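# Push protruding drives into the tower server and latch

## Task

Find every drive that sticks out of its bay in the tower server and seat it. A drive counts as seated only when it is pushed all the way in, its front is flush with the fronts of the two outermost drives, and its lever is closed and latched. Pushing a drive fully home before closing its lever is allowed. The server is free on the table: it may tilt only a little, never more, and it must end in its original place. Anything held in place only by the robot at the end does not count.

## Robot and tools

Robot: two six-joint arms, left_arm and right_arm, each ending in a parallel two-finger gripper with a wrist camera. The names are labels only, not sides of any picture. Bases in the scene frame: left_arm at (+0.039, +0.489, 0) m, right_arm at (-0.011, -0.478, 0) m, both yawed only slightly.

Scene frame: origin on the table top midway between the arms, +x out across the table, +z up, left_arm on the +y side. Each result prints, per arm, end_effector_position (m), end_effector_quat_wxyz, and linear and angular velocities in this frame. The printed hand position can be slightly off, more so at long reach. end_effector_position is the point between closed finger pads, about 2 cm short of the fingertips. Gripper axes: fingers point along its +z, close along its y.

execute_actions: argument actions is a list holding at most one item, plus optional pictures (true/false). An empty list only reports the state. An item with rows and steps (1 to 15, default 15; each step is 1/30 s) is a motion; an item with only steps (up to 300) is a wait counted from the previous result, so time spent writing eats into it. Each row is one flat list of 14 numbers, each in [-1, 1], covering both arms: left dx, dy, dz, rx, ry, rz, opening, then right dx, dy, dz, rx, ry, rz, opening. A row is used for one step; the final row repeats if steps exceeds the row count. A rejected call sends nothing.

The six motion numbers per arm are an offset, not a pose: they are measured in that gripper's own axes from its pose in the latest result showing it (or, before any such result, and for later calls inside one reply, from where it stands at the start). Every row is counted from that same base, not from the row before. Scale: 1.0 equals 0.6 m of travel or 180 degrees; rx, ry, rz form a single rotation vector. All zeros therefore pulls an arm back to that base pose, it is not a pause. The opening number is absolute: +1 fully open (0.084 m), -1 closed.

move: target is one 14-number row laid out as above, same offset meaning and frame. speed (m/s, 0.002 to 0.5, default 0.25; rotation up to twice that in rad/s) caps each path. Both grippers travel straight lines that finish together, taking 0.5 to 10 s; longer paths are cut off at 10 s short of target. Paths ignore obstacles and the other arm, and a gripper may lag, stray or exceed speed, especially with a near-straight arm. Opening is sent when the move begins. Faster contact hits harder; aiming further beyond the contact presses harder. The result adds a move: line with the ending (done, off_target, moving, held, fault) and any limits (paced = pose clipped; held = some steps blocked, after which the arm may jump fast), plus each gripper's remaining distance to target. If only one arm is named, the other finished fine.

wait: seconds 0 to 10; nothing new is sent. zoom_image: camera (cam_head_left, cam_head_right, cam_left_wrist, cam_right_wrist) and region [x0, y0, x1, y1] in pixels of that camera's last image, origin top-left, at most 504 x 504. Images are 896x504. read_manual returns only licence text. finished_scene: pass the current scene number; it is final and reports success.

Control details: each step the commanded pose is clipped to within 70 mm and 16 degrees of the measured one, then solved by damped IK with position favoured over orientation. After an action ends an arm goes on only to its last clipped pose, so a far target may need further calls; read the pose in the result. A Hand target line shows where the controller is heading. The simulation keeps running while you think. A pose unreachable line names an arm whose command the clearance check altered; HELD marks blocked steps.

Gripping: grip_measured is the actual opening on the same scale. To hold something, command clearly below it; lower squeezes harder (about 24 N per pad). Fast closes can squeeze harder.

Hazards: the server is loose, so push drives with steady, slow motions and modest overshoot past contact; do not tip it beyond a slight lean or shift it. Don't knock anything off the table. Keep the arms from striking or pressing each other. Contact torque reaching a joint's limit (waist and shoulder 53.4, elbow 44.5, forearm roll 24, wrist pitch and roll 16.9 N m) triggers a fault: the arm backs off, freezes 10 s and drops the rest of the call. Holding loads heats motors; a MOTOR HOT line appears from 65 °C and at 80 °C the arm is braked until cool (OVER-TEMPERATURE FAULT). Avoid slams, drops and needless effort; finish with the drives latched and the robot clear.

Each tool is called by a JSON object that holds its "name" and its "arguments".

## Session

I'll start by looking at the current state.

{"name": "execute_actions", "arguments": {"actions": []}}

Scene clock: 0.00 s of 15600.00 s.
left_arm: end_effector_position=(+0.3545, +0.4172, +0.3399) grip_measured=+1.00 end_effector_quat_wxyz=(-0.344, -0.455, -0.541, +0.618) end_effector_velocity=(+0.000, -0.000, -0.000) end_effector_angular_velocity=(-0.000, +0.001, +0.000) | right_arm: end_effector_position=(+0.1552, -0.7575, +0.1948) grip_measured=+1.00 end_effector_quat_wxyz=(+0.018, +0.812, -0.272, -0.516) end_effector_velocity=(+0.000, +0.000, -0.000) end_effector_angular_velocity=(-0.000, -0.000, +0.001)
Joint positions: left_arm=[ 0.319 -0.414 -0.642 -0.958 -1.704 -0.55   0.084] | right_arm=[-0.705 -0.657 -0.953 -0.407 -1.354  0.226  0.084]
Joint velocities: left_arm=[ 0.    -0.001  0.    -0.     0.    -0.     0.   ] | right_arm=[ 0.    -0.     0.    -0.     0.001  0.     0.   ]
Hand target (left_arm): +0.354, +0.417, +0.340; -0.344, -0.455, -0.541, +0.618
Hand target (right_arm): +0.155, -0.758, +0.195; +0.018, +0.812, -0.272, -0.516

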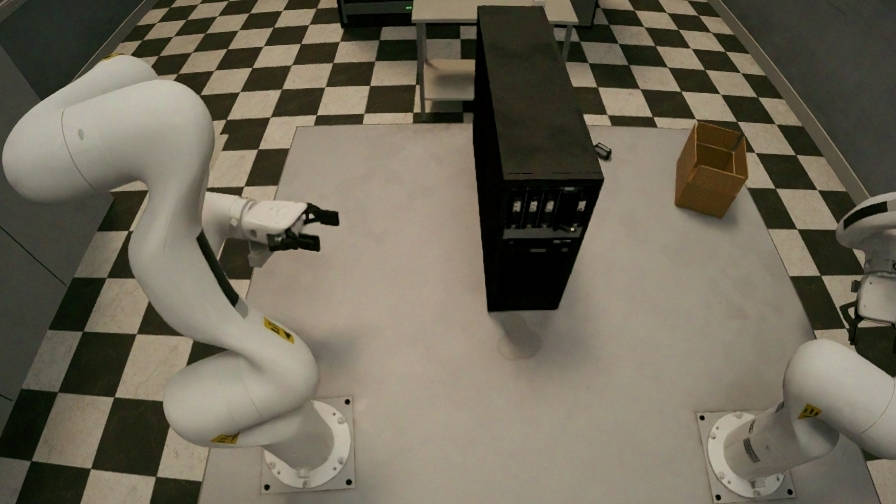

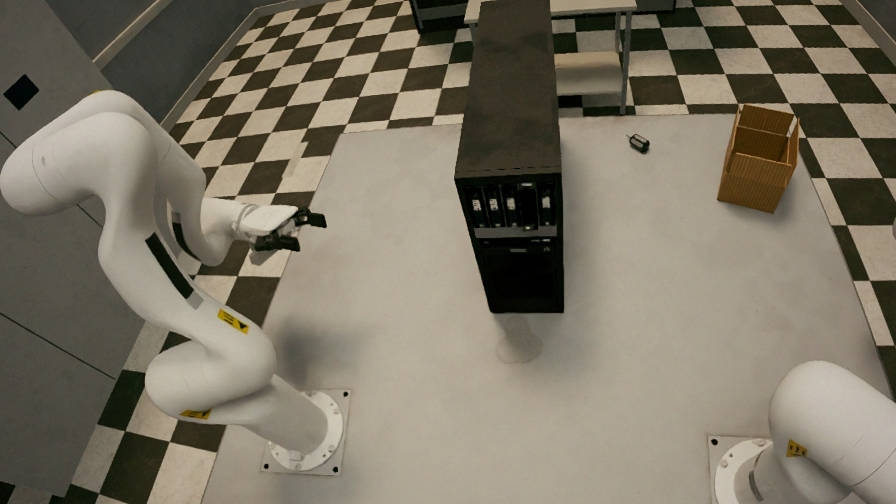

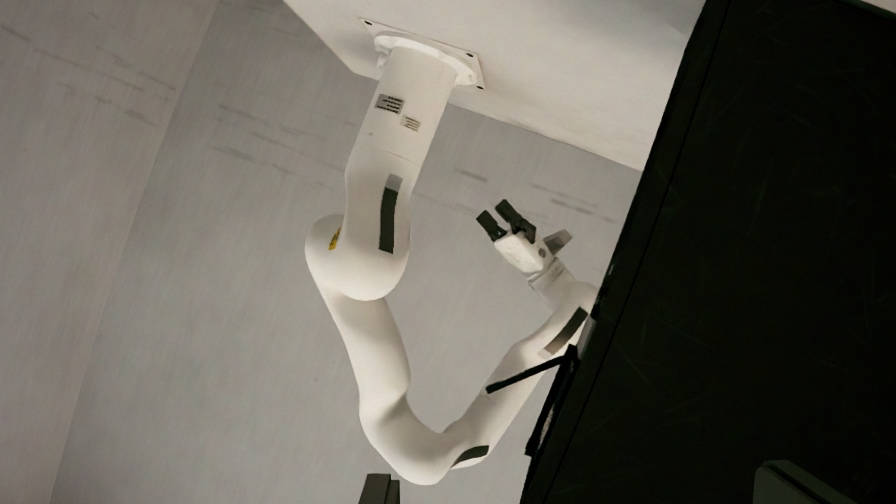

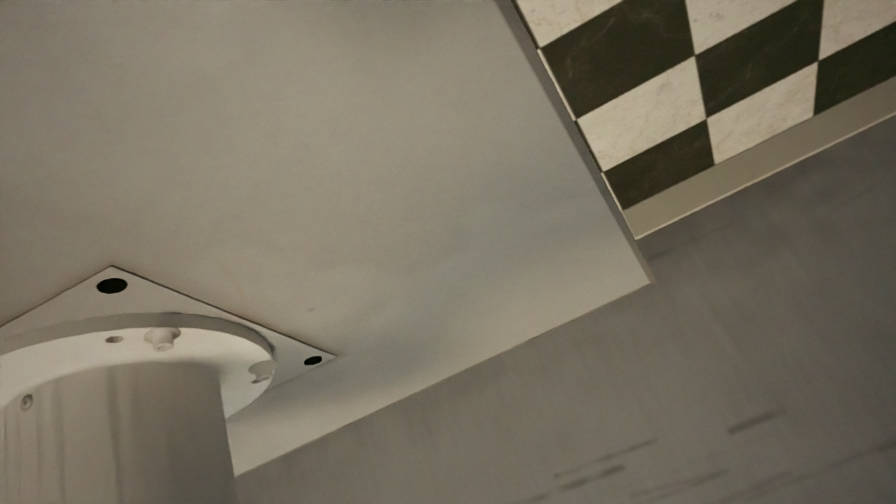

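{"name": "zoom_image", "arguments": {"camera": "cam_head_left", "region": [470, 150, 630, 270]}}

{"name": "zoom_image", "arguments": {"camera": "cam_head_right", "region": [440, 150, 600, 270]}}

Region (470, 150, 630, 270) of cam_head_left's 896x504 image, scaled by 3.150, with more detail than that image has; it fills the top 378 rows of this view, and the rest is white.

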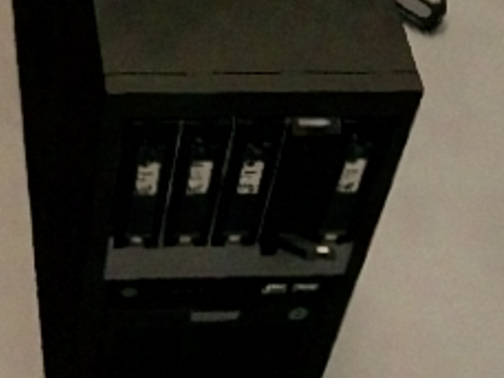

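Region (440, 150, 600, 270) of cam_head_right's 896x504 image, scaled by 3.150, with more detail than that image has; it fills the top 378 rows of this view, and the rest is white.

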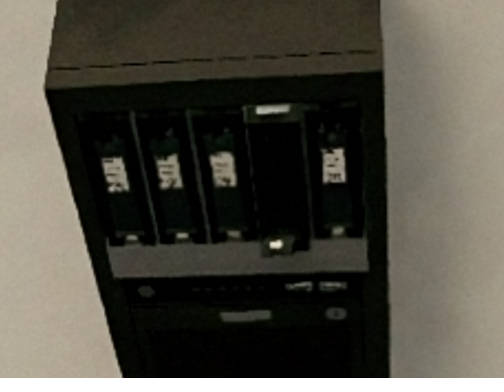

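{"name": "zoom_image", "arguments": {"camera": "cam_left_wrist", "region": [420, 250, 680, 504]}}

Region (420, 250, 680, 504) of cam_left_wrist's 896x504 image, scaled by 1.938, with more detail than that image has; it fills the top 492 rows of this view, and the rest is white.

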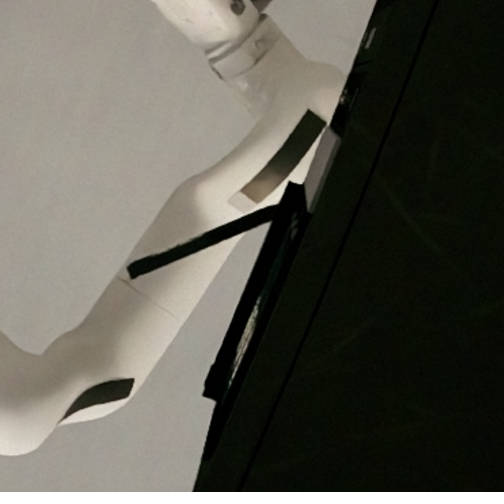

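{"name": "move", "arguments": {"target": [-0.039, -0.247, 0.663, -0.549, -0.098, 0.098, -1, -0.657, -0.889, -0.361, 0.012, 0.353, -0.178, -1], "speed": 0.25}}

Scene clock: 23.80 s of 15600.00 s.
left_arm: end_effector_position=(+0.2987, +0.3204, +0.3593) grip_measured=-1.00 end_effector_quat_wxyz=(+0.486, +0.361, +0.631, -0.485) end_effector_velocity=(-0.000, -0.000, +0.000) end_effector_angular_velocity=(+0.000, -0.002, +0.000) | right_arm: end_effector_position=(+0.4369, -0.1755, +0.4611) grip_measured=-1.00 end_effector_quat_wxyz=(+0.001, +1.000, -0.008, +0.002) end_effector_velocity=(+0.001, +0.001, -0.000) end_effector_angular_velocity=(-0.001, -0.001, +0.001)
Joint positions: left_arm=[ 0.213  0.102 -0.136 -1.498 -1.529 -0.503  0.   ] | right_arm=[ 0.63  -0.232 -1.38  -0.004 -1.145  0.613  0.   ]
Joint velocities: left_arm=[ 0.     0.001  0.001 -0.    -0.     0.002  0.   ] | right_arm=[ 0.001 -0.005 -0.005 -0.002  0.     0.001  0.   ]
Hand target (left_arm): +0.299, +0.320, +0.359; +0.486, +0.361, +0.631, -0.485
Hand target (right_arm): +0.437, -0.175, +0.461; +0.001, +1.000, -0.008, +0.002
Off the commanded pose (left_arm): 0.312 m, 75 deg; position and orientation clipped at the last step of the last action.
Off the commanded pose (right_arm): 0.004 m, 1 deg.
After step 90, 16.77 s passed at rest.
move: held (left_arm), off_target (right_arm); limits=paced,held; held on 87 of 121 steps (left_arm), including the last (left_arm)
pose unreachable (left arm): on one or more control steps of this call this arm could not follow its commanded pose, so it was not sent that pose on those steps. On the call's last step it was still not sent that pose. It may still have moved: this result reports where it is.
cause: the commanded pose would bring two parts of the arm too close to each other (joints 2 (shoulder) to 4 (forearm roll) lie between them).
camera_calibration (this result's frames):
cam_left_wrist: T_world_to_cam=[[0.920784, 0.275021, -0.276624, -0.229695], [0.271982, 0.0556806, 0.96069, -0.384384], [0.279613, -0.959825, -0.023531, 0.363916], [0, 0, 0, 1]] pos_world=[0.214289, 0.433869, 0.314298]
cam_right_wrist: T_world_to_cam=[[-0.000344145, -0.999918, 0.0128096, -0.151694], [-0.999998, 0.000365862, 0.00169305, 0.500979], [-0.00169759, -0.012809, -0.999917, 0.594506], [0, 0, 0, 1]] pos_world=[0.501935, -0.14425, 0.595552]

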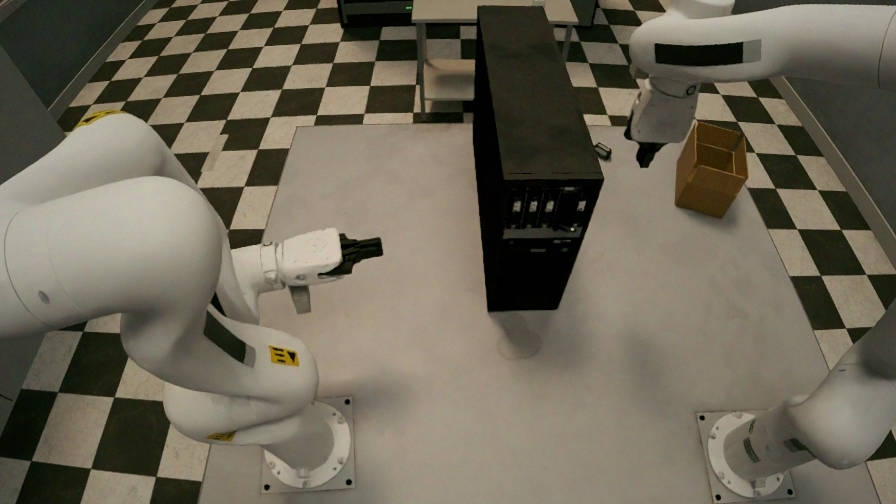

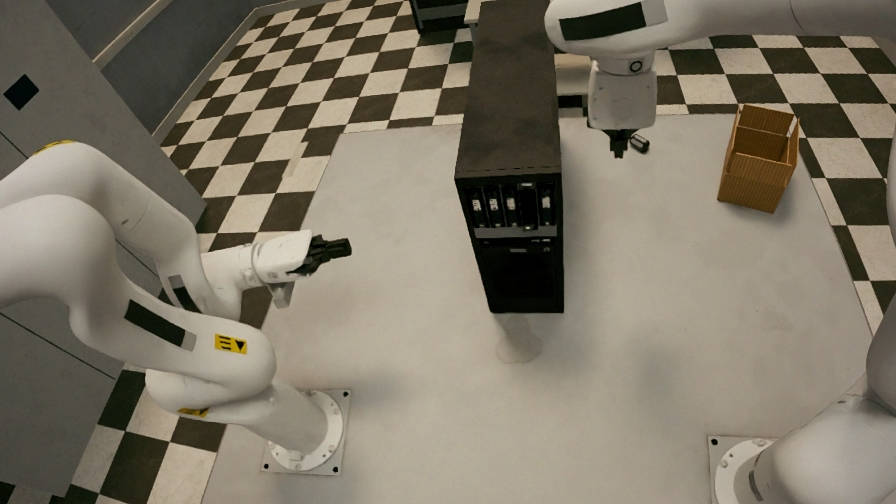

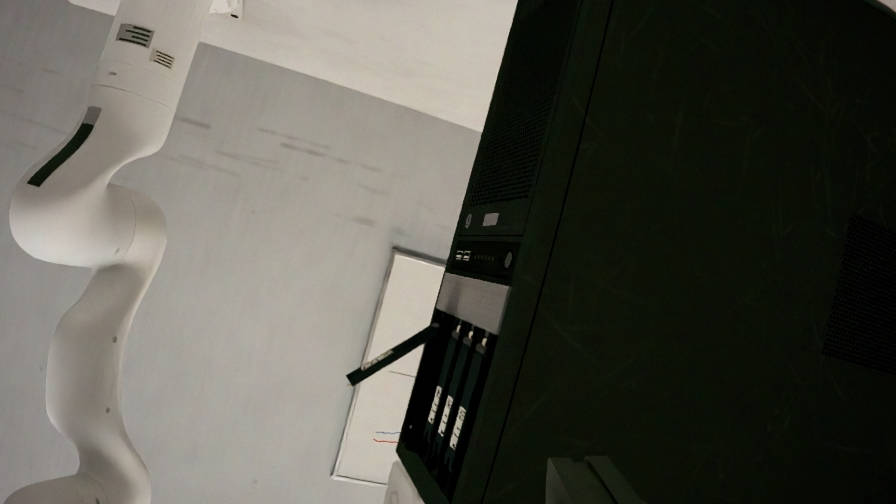

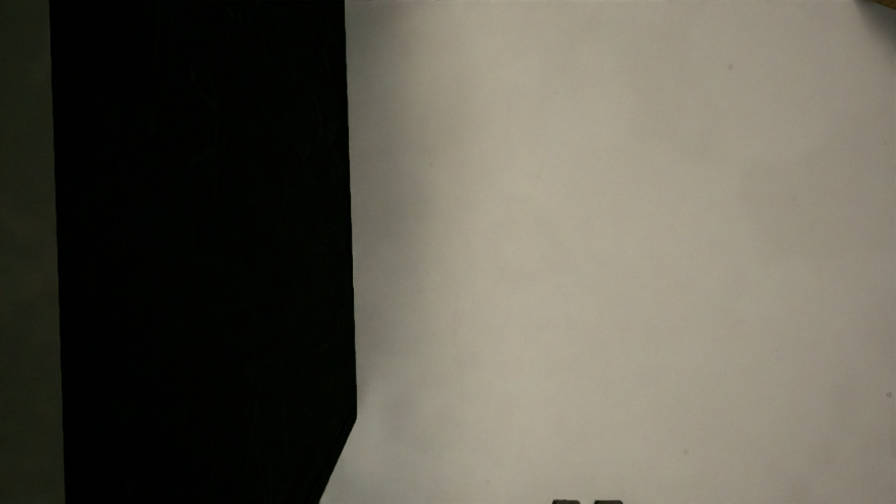

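{"name": "move", "arguments": {"target": [-0.340, 0.111, 0.504, 0.001, 0.498, 0.142, -1, -0.228, -0.269, -0.065, 0, 0, 0, -1], "speed": 0.25}}

Scene clock: 35.53 s of 15600.00 s.
left_arm: end_effector_position=(+0.4957, +0.0507, +0.5205) grip_measured=-1.00 end_effector_quat_wxyz=(-0.011, +0.713, +0.701, +0.017) end_effector_velocity=(+0.001, -0.001, +0.000) end_effector_angular_velocity=(+0.009, +0.003, -0.001) | right_arm: end_effector_position=(+0.3018, -0.0121, +0.4991) grip_measured=-1.00 end_effector_quat_wxyz=(-0.000, +1.000, -0.008, +0.001) end_effector_velocity=(+0.001, -0.000, -0.000) end_effector_angular_velocity=(-0.001, +0.001, -0.003)
Joint positions: left_arm=[-0.893 -0.511 -1.878  0.034 -1.389 -2.339  0.   ] | right_arm=[ 1.015 -0.283 -1.527 -0.002 -1.243  0.996  0.   ]
Joint velocities: left_arm=[-0.002 -0.011 -0.016  0.005 -0.014 -0.002  0.   ] | right_arm=[-0.001 -0.001 -0.001 -0.    -0.001  0.001  0.   ]
Hand target (left_arm): +0.496, +0.050, +0.520; -0.011, +0.713, +0.701, +0.017
Hand target (right_arm): +0.302, -0.012, +0.499; -0.000, +1.000, -0.008, +0.001
Off the commanded pose (left_arm): 0.001 m, 0 deg.
Off the commanded pose (right_arm): 0.001 m, 0 deg.
After step 90, 5.00 s passed at rest.
move: done
camera_calibration (this result's frames):
cam_left_wrist: T_world_to_cam=[[0.999906, 0.000253287, 0.0137204, -0.4687], [0.000274041, -0.999999, -0.00151076, 0.111195], [0.01372, 0.00151438, -0.999905, 0.645057], [0, 0, 0, 1]] pos_world=[0.459776, 0.110337, 0.651594]
cam_right_wrist: T_world_to_cam=[[-0.000210433, -0.999936, 0.0113506, 0.0118572], [-0.999991, 0.000257981, 0.00418767, 0.364576], [-0.00419033, -0.0113497, -0.999927, 0.635137], [0, 0, 0, 1]] pos_world=[0.367236, 0.018971, 0.633429]

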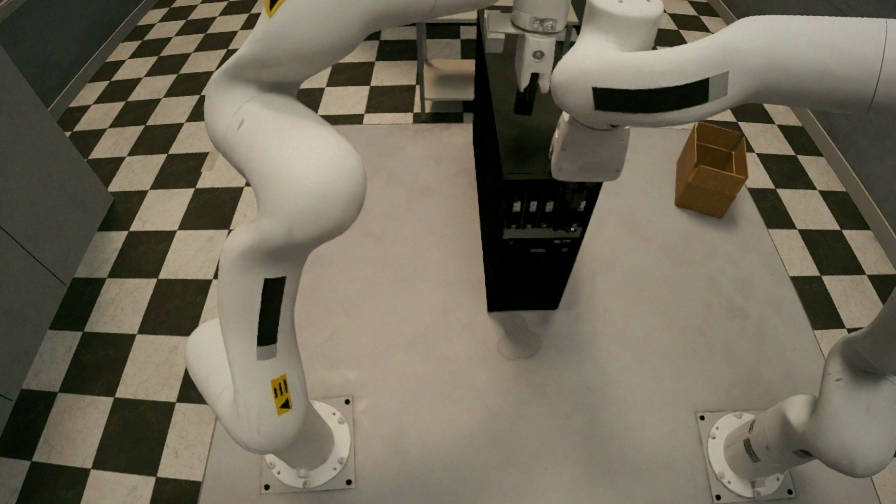

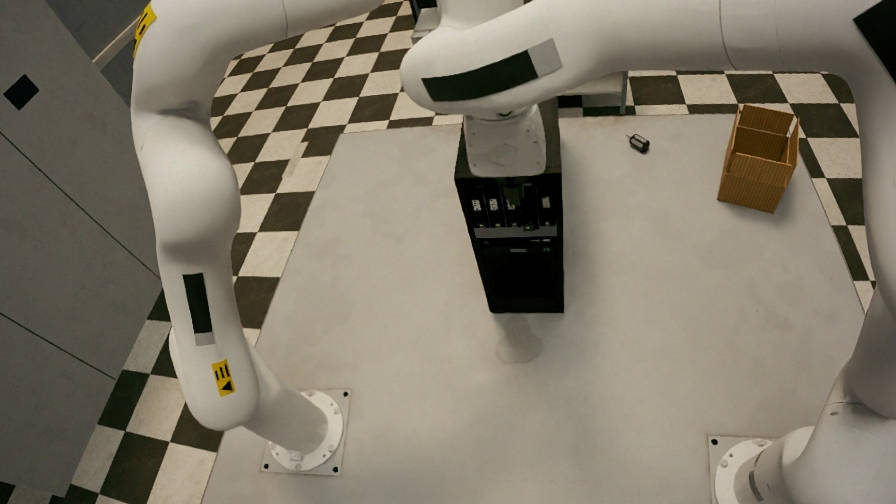

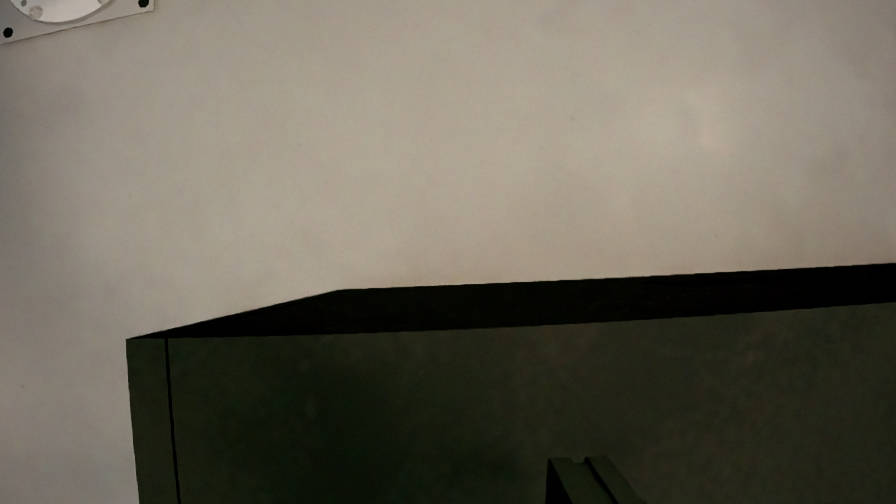

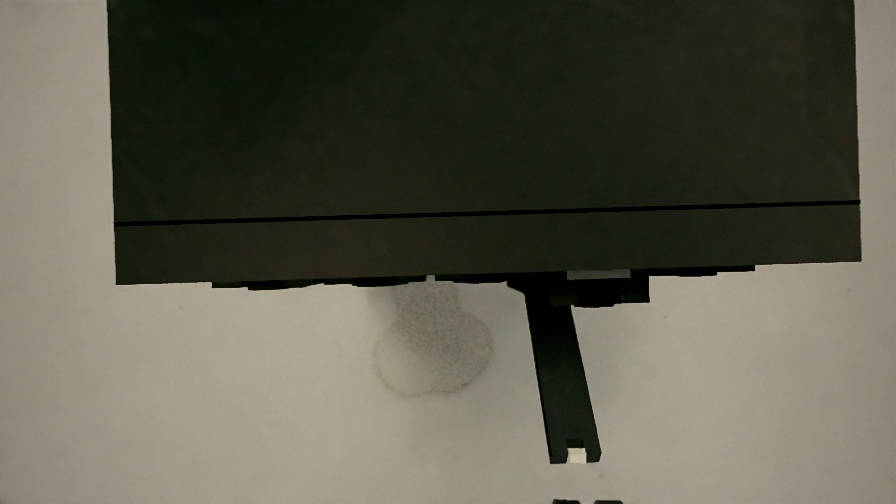

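{"name": "move", "arguments": {"target": [0, 0, 0.075, 0, 0, 0, -1, 0.0387, 0.0215, 0.132, 0, 0, 0, -1], "speed": 0.1}}

Scene clock: 42.07 s of 15600.00 s.
left_arm: end_effector_position=(+0.4960, +0.0522, +0.4809) grip_measured=-1.00 end_effector_quat_wxyz=(-0.008, +0.713, +0.701, +0.017) end_effector_velocity=(+0.001, -0.000, -0.001) end_effector_angular_velocity=(-0.002, -0.003, -0.002) | right_arm: end_effector_position=(+0.3251, -0.0255, +0.4204) grip_measured=-1.00 end_effector_quat_wxyz=(-0.000, +1.000, -0.008, +0.001) end_effector_velocity=(+0.001, -0.000, -0.002) end_effector_angular_velocity=(+0.000, -0.000, +0.001)
Joint positions: left_arm=[-0.891 -0.493 -1.764  0.035 -1.286 -2.34   0.   ] | right_arm=[ 0.968 -0.305 -1.379 -0.002 -1.073  0.95   0.   ]
Joint velocities: left_arm=[0.    0.001 0.004 0.    0.006 0.002 0.   ] | right_arm=[-0.001 -0.001  0.003 -0.     0.005 -0.002  0.   ]
Hand target (left_arm): +0.496, +0.052, +0.476; -0.011, +0.713, +0.701, +0.017
Hand target (right_arm): +0.325, -0.026, +0.420; +0.000, +1.000, -0.008, +0.001
Off the commanded pose (left_arm): 0.005 m, 0 deg.
Off the commanded pose (right_arm): 0.000 m, 0 deg.
After step 90, 2.33 s passed at rest.
move: off_target (left_arm)
camera_calibration (this result's frames):
cam_left_wrist: T_world_to_cam=[[0.999829, 0.0000912598, 0.0184927, -0.470686], [0.0000273281, -0.999994, 0.00345736, 0.110379], [0.0184929, -0.00345626, -0.999823, 0.603272], [0, 0, 0, 1]] pos_world=[0.459447, 0.112507, 0.611488]
cam_right_wrist: T_world_to_cam=[[-0.000487308, -0.999937, 0.0112399, -0.000448286], [-0.999994, 0.000526834, 0.00351386, 0.388481], [-0.00351955, -0.0112381, -0.999931, 0.556125], [0, 0, 0, 1]] pos_world=[0.390435, 0.00559688, 0.554727]

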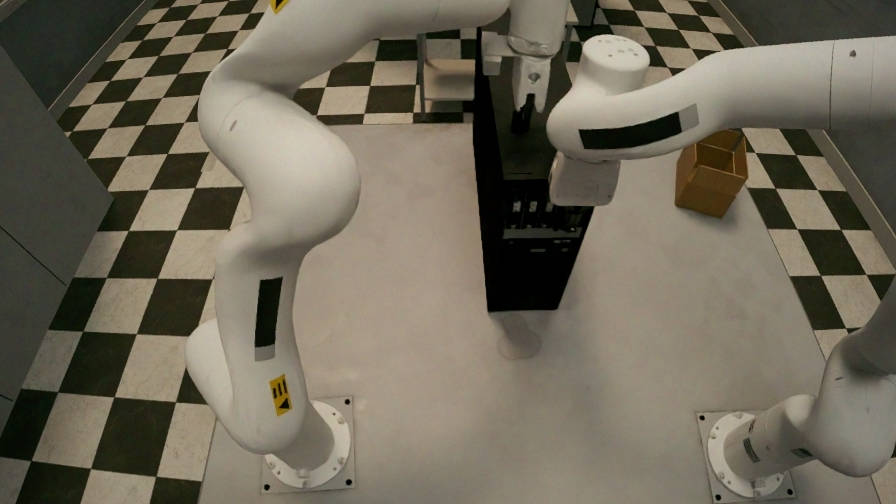

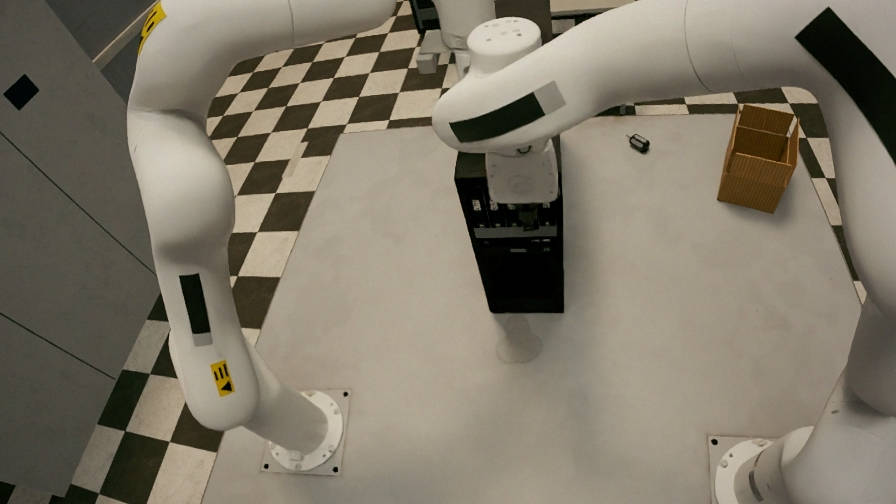

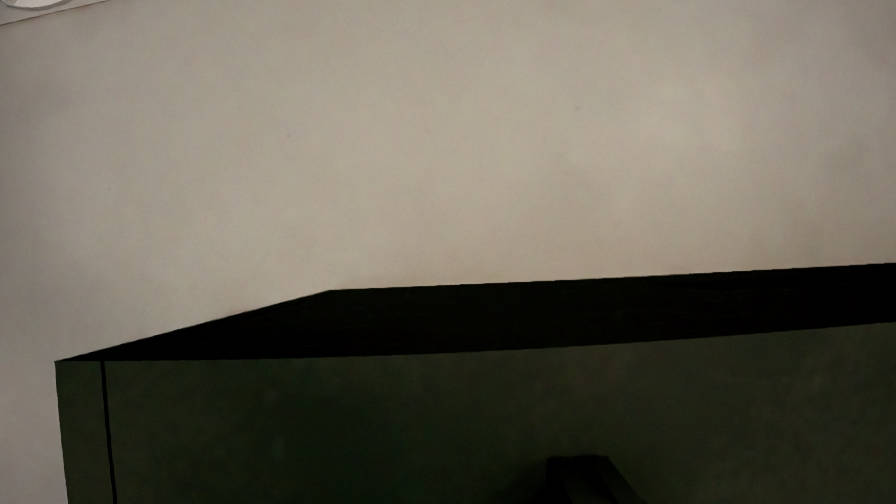

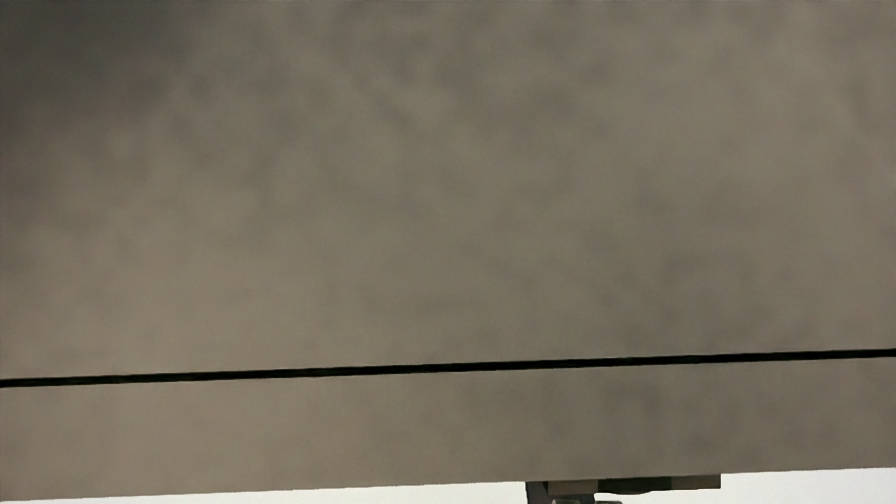

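{"name": "move", "arguments": {"target": [0, 0, 0.006, 0, 0, 0, -1, 0.04, 0, 0, 0, 0, 0, -1], "speed": 0.03}}

Scene clock: 44.50 s of 15600.00 s.
left_arm: end_effector_position=(+0.4961, +0.0522, +0.4810) grip_measured=-1.00 end_effector_quat_wxyz=(-0.005, +0.713, +0.701, +0.017) end_effector_velocity=(-0.000, -0.000, +0.000) end_effector_angular_velocity=(-0.001, +0.001, +0.001) | right_arm: end_effector_position=(+0.3488, -0.0257, +0.4205) grip_measured=-1.00 end_effector_quat_wxyz=(+0.000, +1.000, -0.008, +0.001) end_effector_velocity=(+0.003, +0.000, -0.001) end_effector_angular_velocity=(+0.002, -0.004, -0.001)
Joint positions: left_arm=[-0.891 -0.489 -1.759  0.035 -1.279 -2.34   0.   ] | right_arm=[ 0.934 -0.342 -1.426 -0.002 -1.083  0.916  0.   ]
Joint velocities: left_arm=[ 0.     0.    -0.    -0.002 -0.    -0.001  0.   ] | right_arm=[-0.003 -0.003 -0.002 -0.002  0.004 -0.001  0.   ]
Hand target (left_arm): +0.496, +0.052, +0.477; -0.008, +0.713, +0.701, +0.017
Hand target (right_arm): +0.349, -0.026, +0.420; -0.000, +1.000, -0.008, +0.001
Off the commanded pose (left_arm): 0.004 m, 0 deg.
Off the commanded pose (right_arm): 0.000 m, 0 deg.
move: off_target (left_arm)
camera_calibration (this result's frames):
cam_left_wrist: T_world_to_cam=[[0.999745, 0.000196397, 0.0225877, -0.472744], [0.0000276703, -0.999972, 0.00746993, 0.108483], [0.0225885, -0.00746739, -0.999717, 0.601534], [0, 0, 0, 1]] pos_world=[0.459033, 0.113064, 0.611232]
cam_right_wrist: T_world_to_cam=[[-0.000236496, -0.999935, 0.0114175, -0.00086223], [-0.999993, 0.000279502, 0.0037653, 0.412022], [-0.00376825, -0.0114165, -0.999928, 0.556369], [0, 0, 0, 1]] pos_world=[0.414115, 0.00537444, 0.554787]

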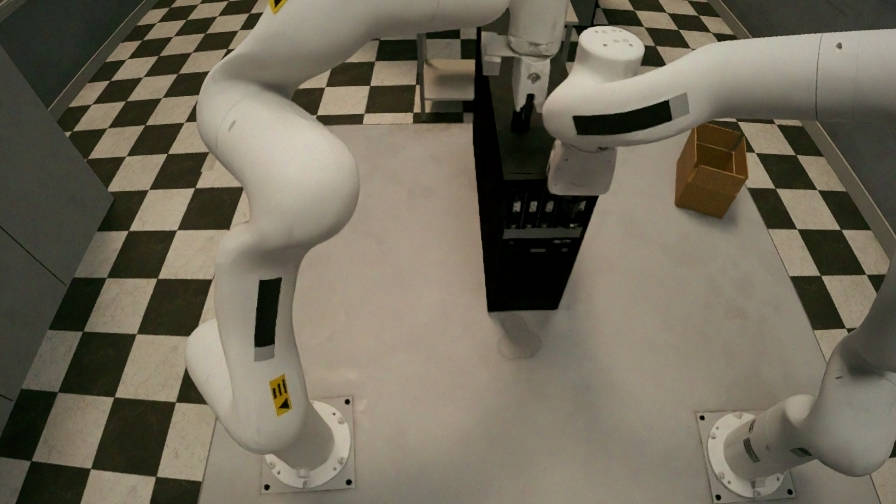

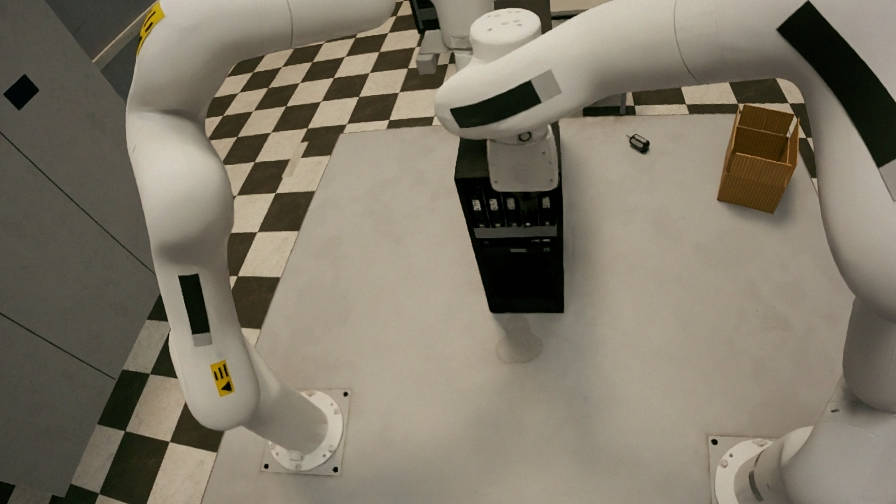

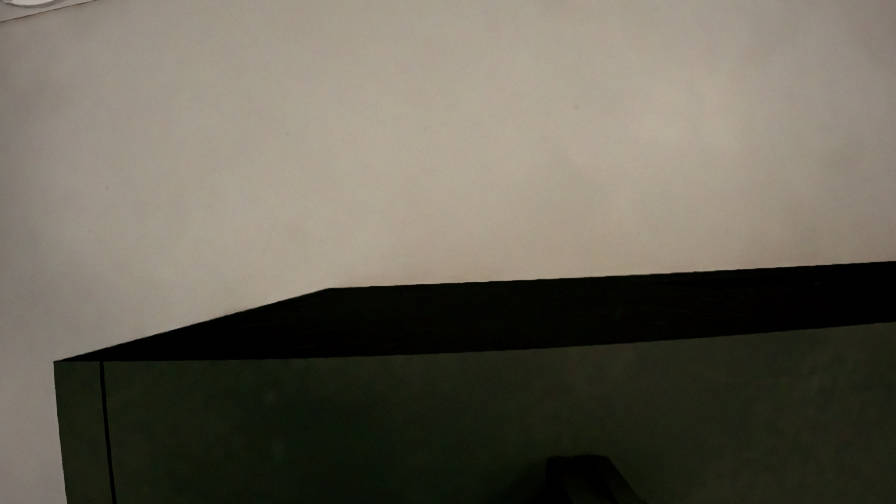

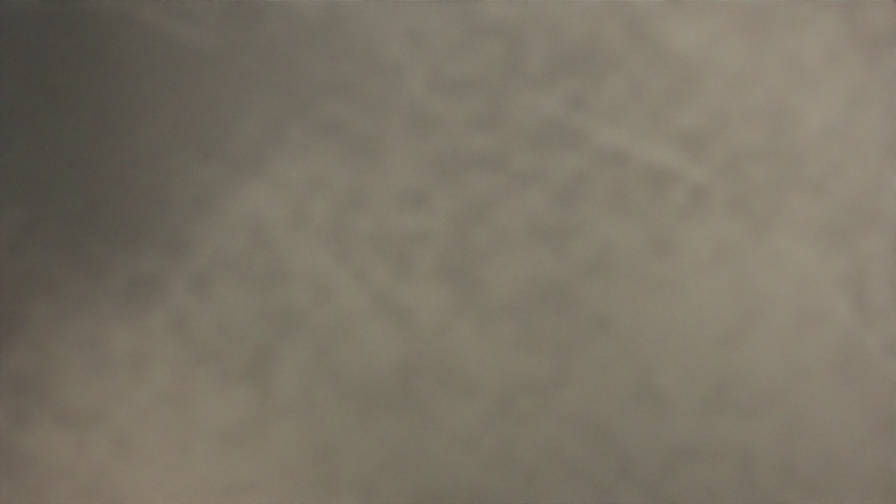

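{"name": "move", "arguments": {"target": [0, 0, 0.006, 0, 0, 0, -1, -0.14, 0, -0.035, 0, 0, 0, -1], "speed": 0.1}}

{"name": "move", "arguments": {"target": [0, 0, 0.006, 0, 0, 0, -1, 0, 0, 0.08, 0, 0, 0, -1], "speed": 0.1}}

Scene clock: 47.07 s of 15600.00 s.
left_arm: end_effector_position=(+0.4961, +0.0524, +0.4810) grip_measured=-1.00 end_effector_quat_wxyz=(-0.002, +0.713, +0.701, +0.017) end_effector_velocity=(+0.000, -0.000, -0.000) end_effector_angular_velocity=(+0.000, +0.001, +0.000) | right_arm: end_effector_position=(+0.2648, -0.0245, +0.4413) grip_measured=-1.00 end_effector_quat_wxyz=(-0.000, +1.000, -0.008, +0.001) end_effector_velocity=(-0.002, +0.000, +0.000) end_effector_angular_velocity=(+0.000, -0.000, +0.001)
Joint positions: left_arm=[-0.891 -0.485 -1.754  0.035 -1.273 -2.341  0.   ] | right_arm=[ 1.06  -0.213 -1.314 -0.001 -1.1    1.041  0.   ]
Joint velocities: left_arm=[ 0.    -0.001 -0.    -0.    -0.    -0.     0.   ] | right_arm=[ 0.003  0.002  0.001  0.    -0.     0.002  0.   ]
Hand target (left_arm): +0.496, +0.052, +0.477; -0.005, +0.713, +0.701, +0.017
Hand target (right_arm): +0.265, -0.024, +0.441; -0.000, +1.000, -0.008, +0.001
Off the commanded pose (left_arm): 0.004 m, 0 deg.
Off the commanded pose (right_arm): 0.000 m, 0 deg.
move: off_target (left_arm)
camera_calibration (this result's frames):
cam_left_wrist: T_world_to_cam=[[0.99966, 0.000290235, 0.0260888, -0.474382], [0.000004054, -0.99994, 0.0109689, 0.106917], [0.0260904, -0.010965, -0.999599, 0.599924], [0, 0, 0, 1]] pos_world=[0.458568, 0.113626, 0.610887]
cam_right_wrist: T_world_to_cam=[[-0.000323793, -0.999937, 0.0111896, 0.000220187], [-0.999989, 0.000376476, 0.00470647, 0.327566], [-0.00471038, -0.0111879, -0.999926, 0.577153], [0, 0, 0, 1]] pos_world=[0.330281, 0.00655398, 0.575566]

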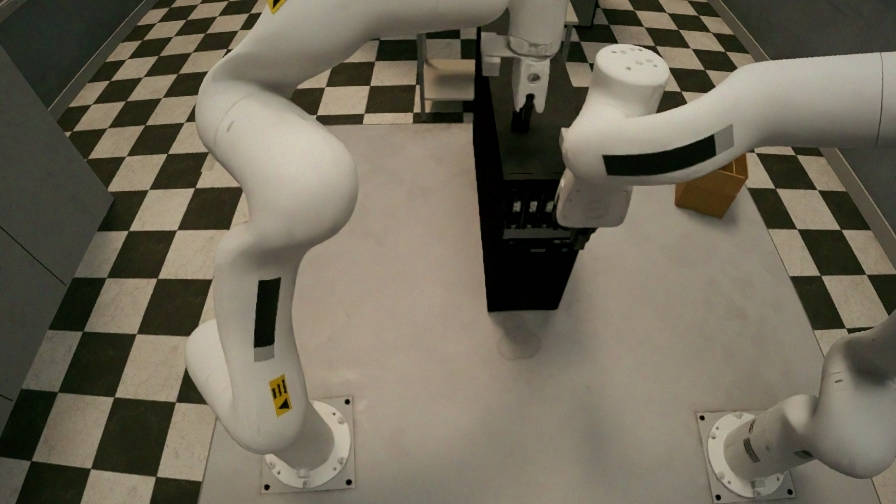

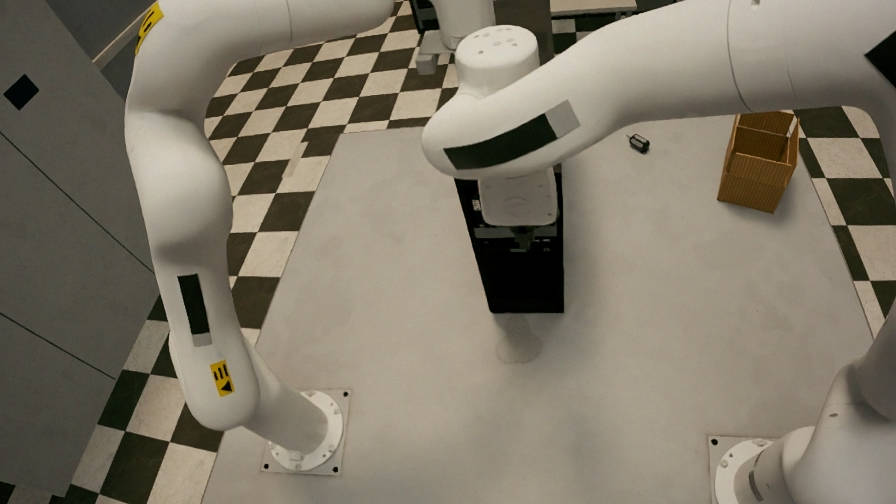

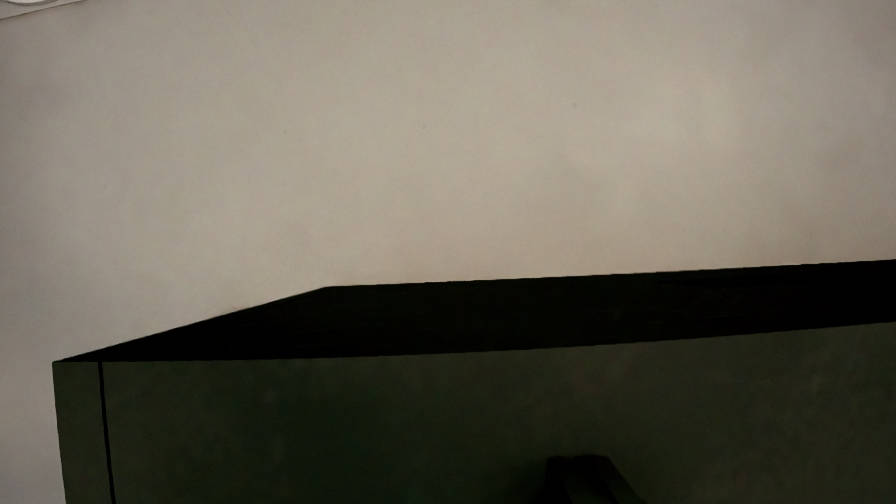

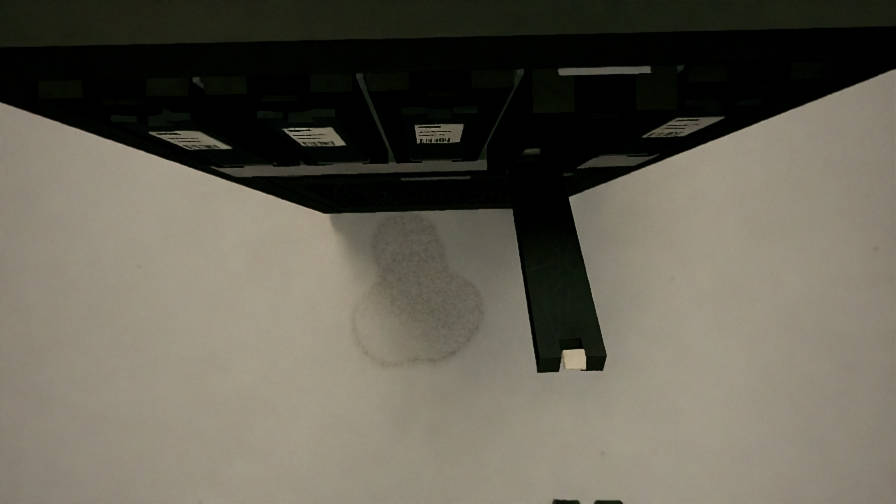

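Scene clock: 47.90 s of 15600.00 s.
left_arm: end_effector_position=(+0.4961, +0.0525, +0.4810) grip_measured=-1.00 end_effector_quat_wxyz=(+0.000, +0.713, +0.701, +0.017) end_effector_velocity=(+0.000, -0.000, -0.000) end_effector_angular_velocity=(+0.000, +0.000, -0.001) | right_arm: end_effector_position=(+0.2649, -0.0246, +0.3936) grip_measured=-1.00 end_effector_quat_wxyz=(-0.000, +1.000, -0.008, +0.001) end_effector_velocity=(+0.000, -0.000, -0.002) end_effector_angular_velocity=(+0.000, -0.000, -0.000)
Joint positions: left_arm=[-0.891 -0.481 -1.748  0.035 -1.266 -2.341  0.   ] | right_arm=[ 1.059 -0.236 -1.233 -0.001 -0.996  1.041  0.   ]
Joint velocities: left_arm=[-0.    -0.001  0.     0.     0.     0.001  0.   ] | right_arm=[-0.001 -0.002  0.003 -0.     0.005 -0.     0.   ]
Hand target (left_arm): +0.496, +0.052, +0.477; -0.002, +0.713, +0.701, +0.017
Hand target (right_arm): +0.265, -0.025, +0.393; -0.000, +1.000, -0.008, +0.001
Off the commanded pose (left_arm): 0.004 m, 0 deg.
Off the commanded pose (right_arm): 0.000 m, 0 deg.
move: off_target (left_arm)
camera_calibration (this result's frames):
cam_left_wrist: T_world_to_cam=[[0.999565, 0.000390274, 0.0294863, -0.475948], [-0.0000341201, -0.999896, 0.0143911, 0.10539], [0.0294888, -0.0143858, -0.999462, 0.598344], [0, 0, 0, 1]] pos_world=[0.458101, 0.114173, 0.610539]
cam_right_wrist: T_world_to_cam=[[-0.000511213, -0.99994, 0.0109806, 0.000818686], [-0.99999, 0.000560247, 0.00446294, 0.328034], [-0.00446882, -0.0109783, -0.99993, 0.529423], [0, 0, 0, 1]] pos_world=[0.330397, 0.00644699, 0.527912]

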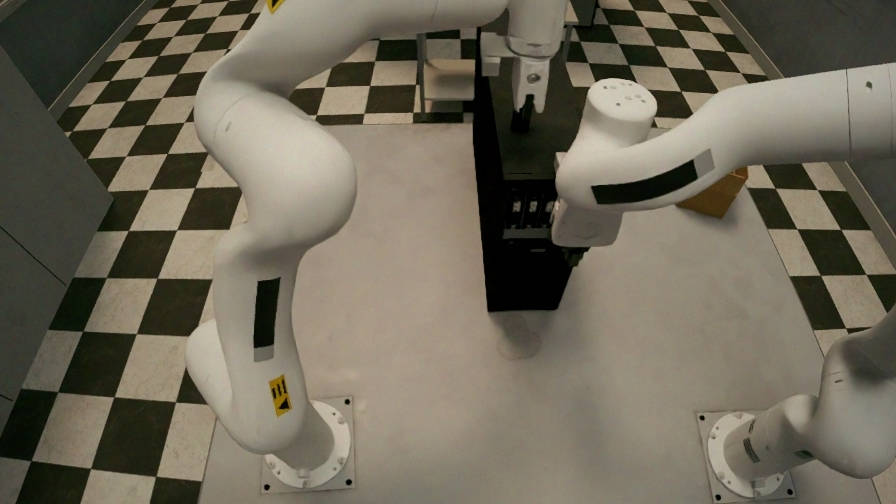

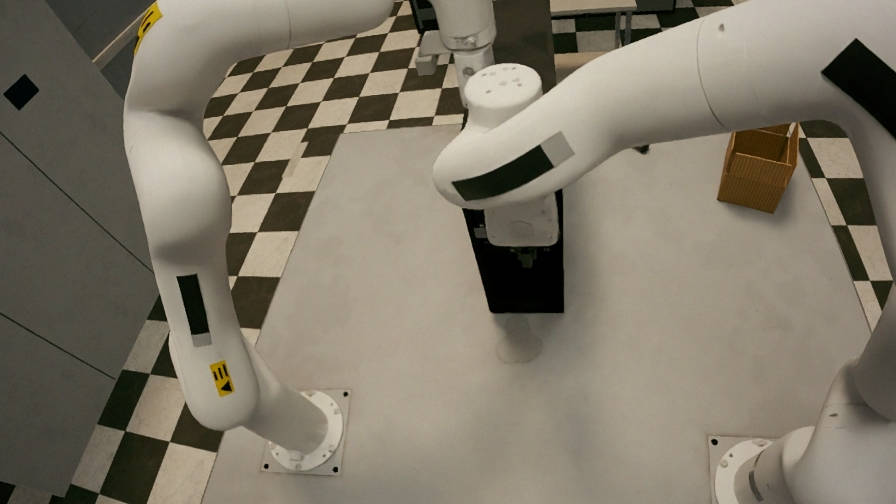

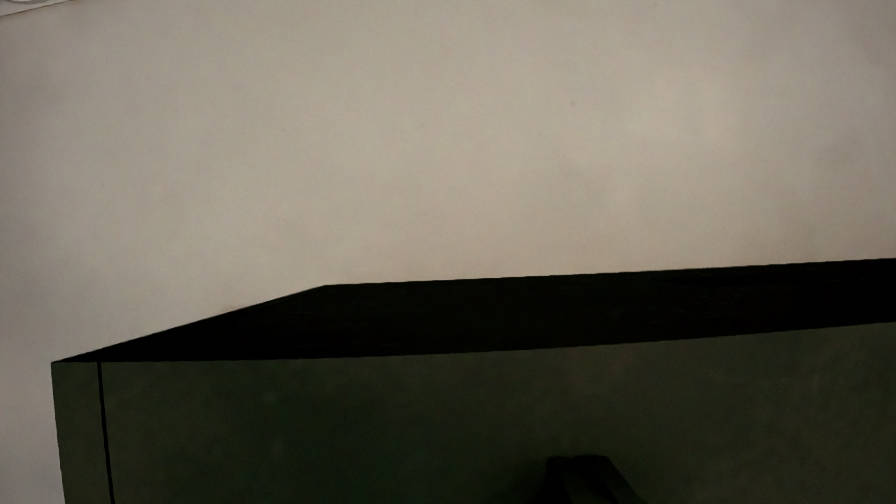

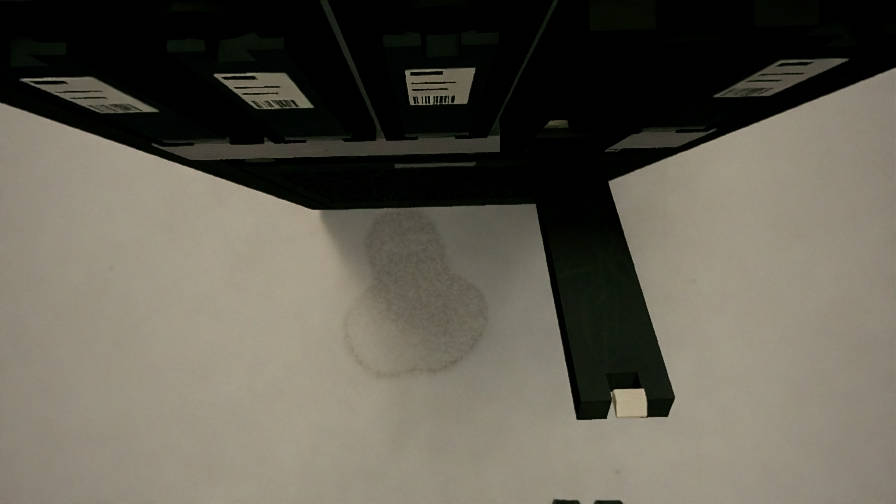

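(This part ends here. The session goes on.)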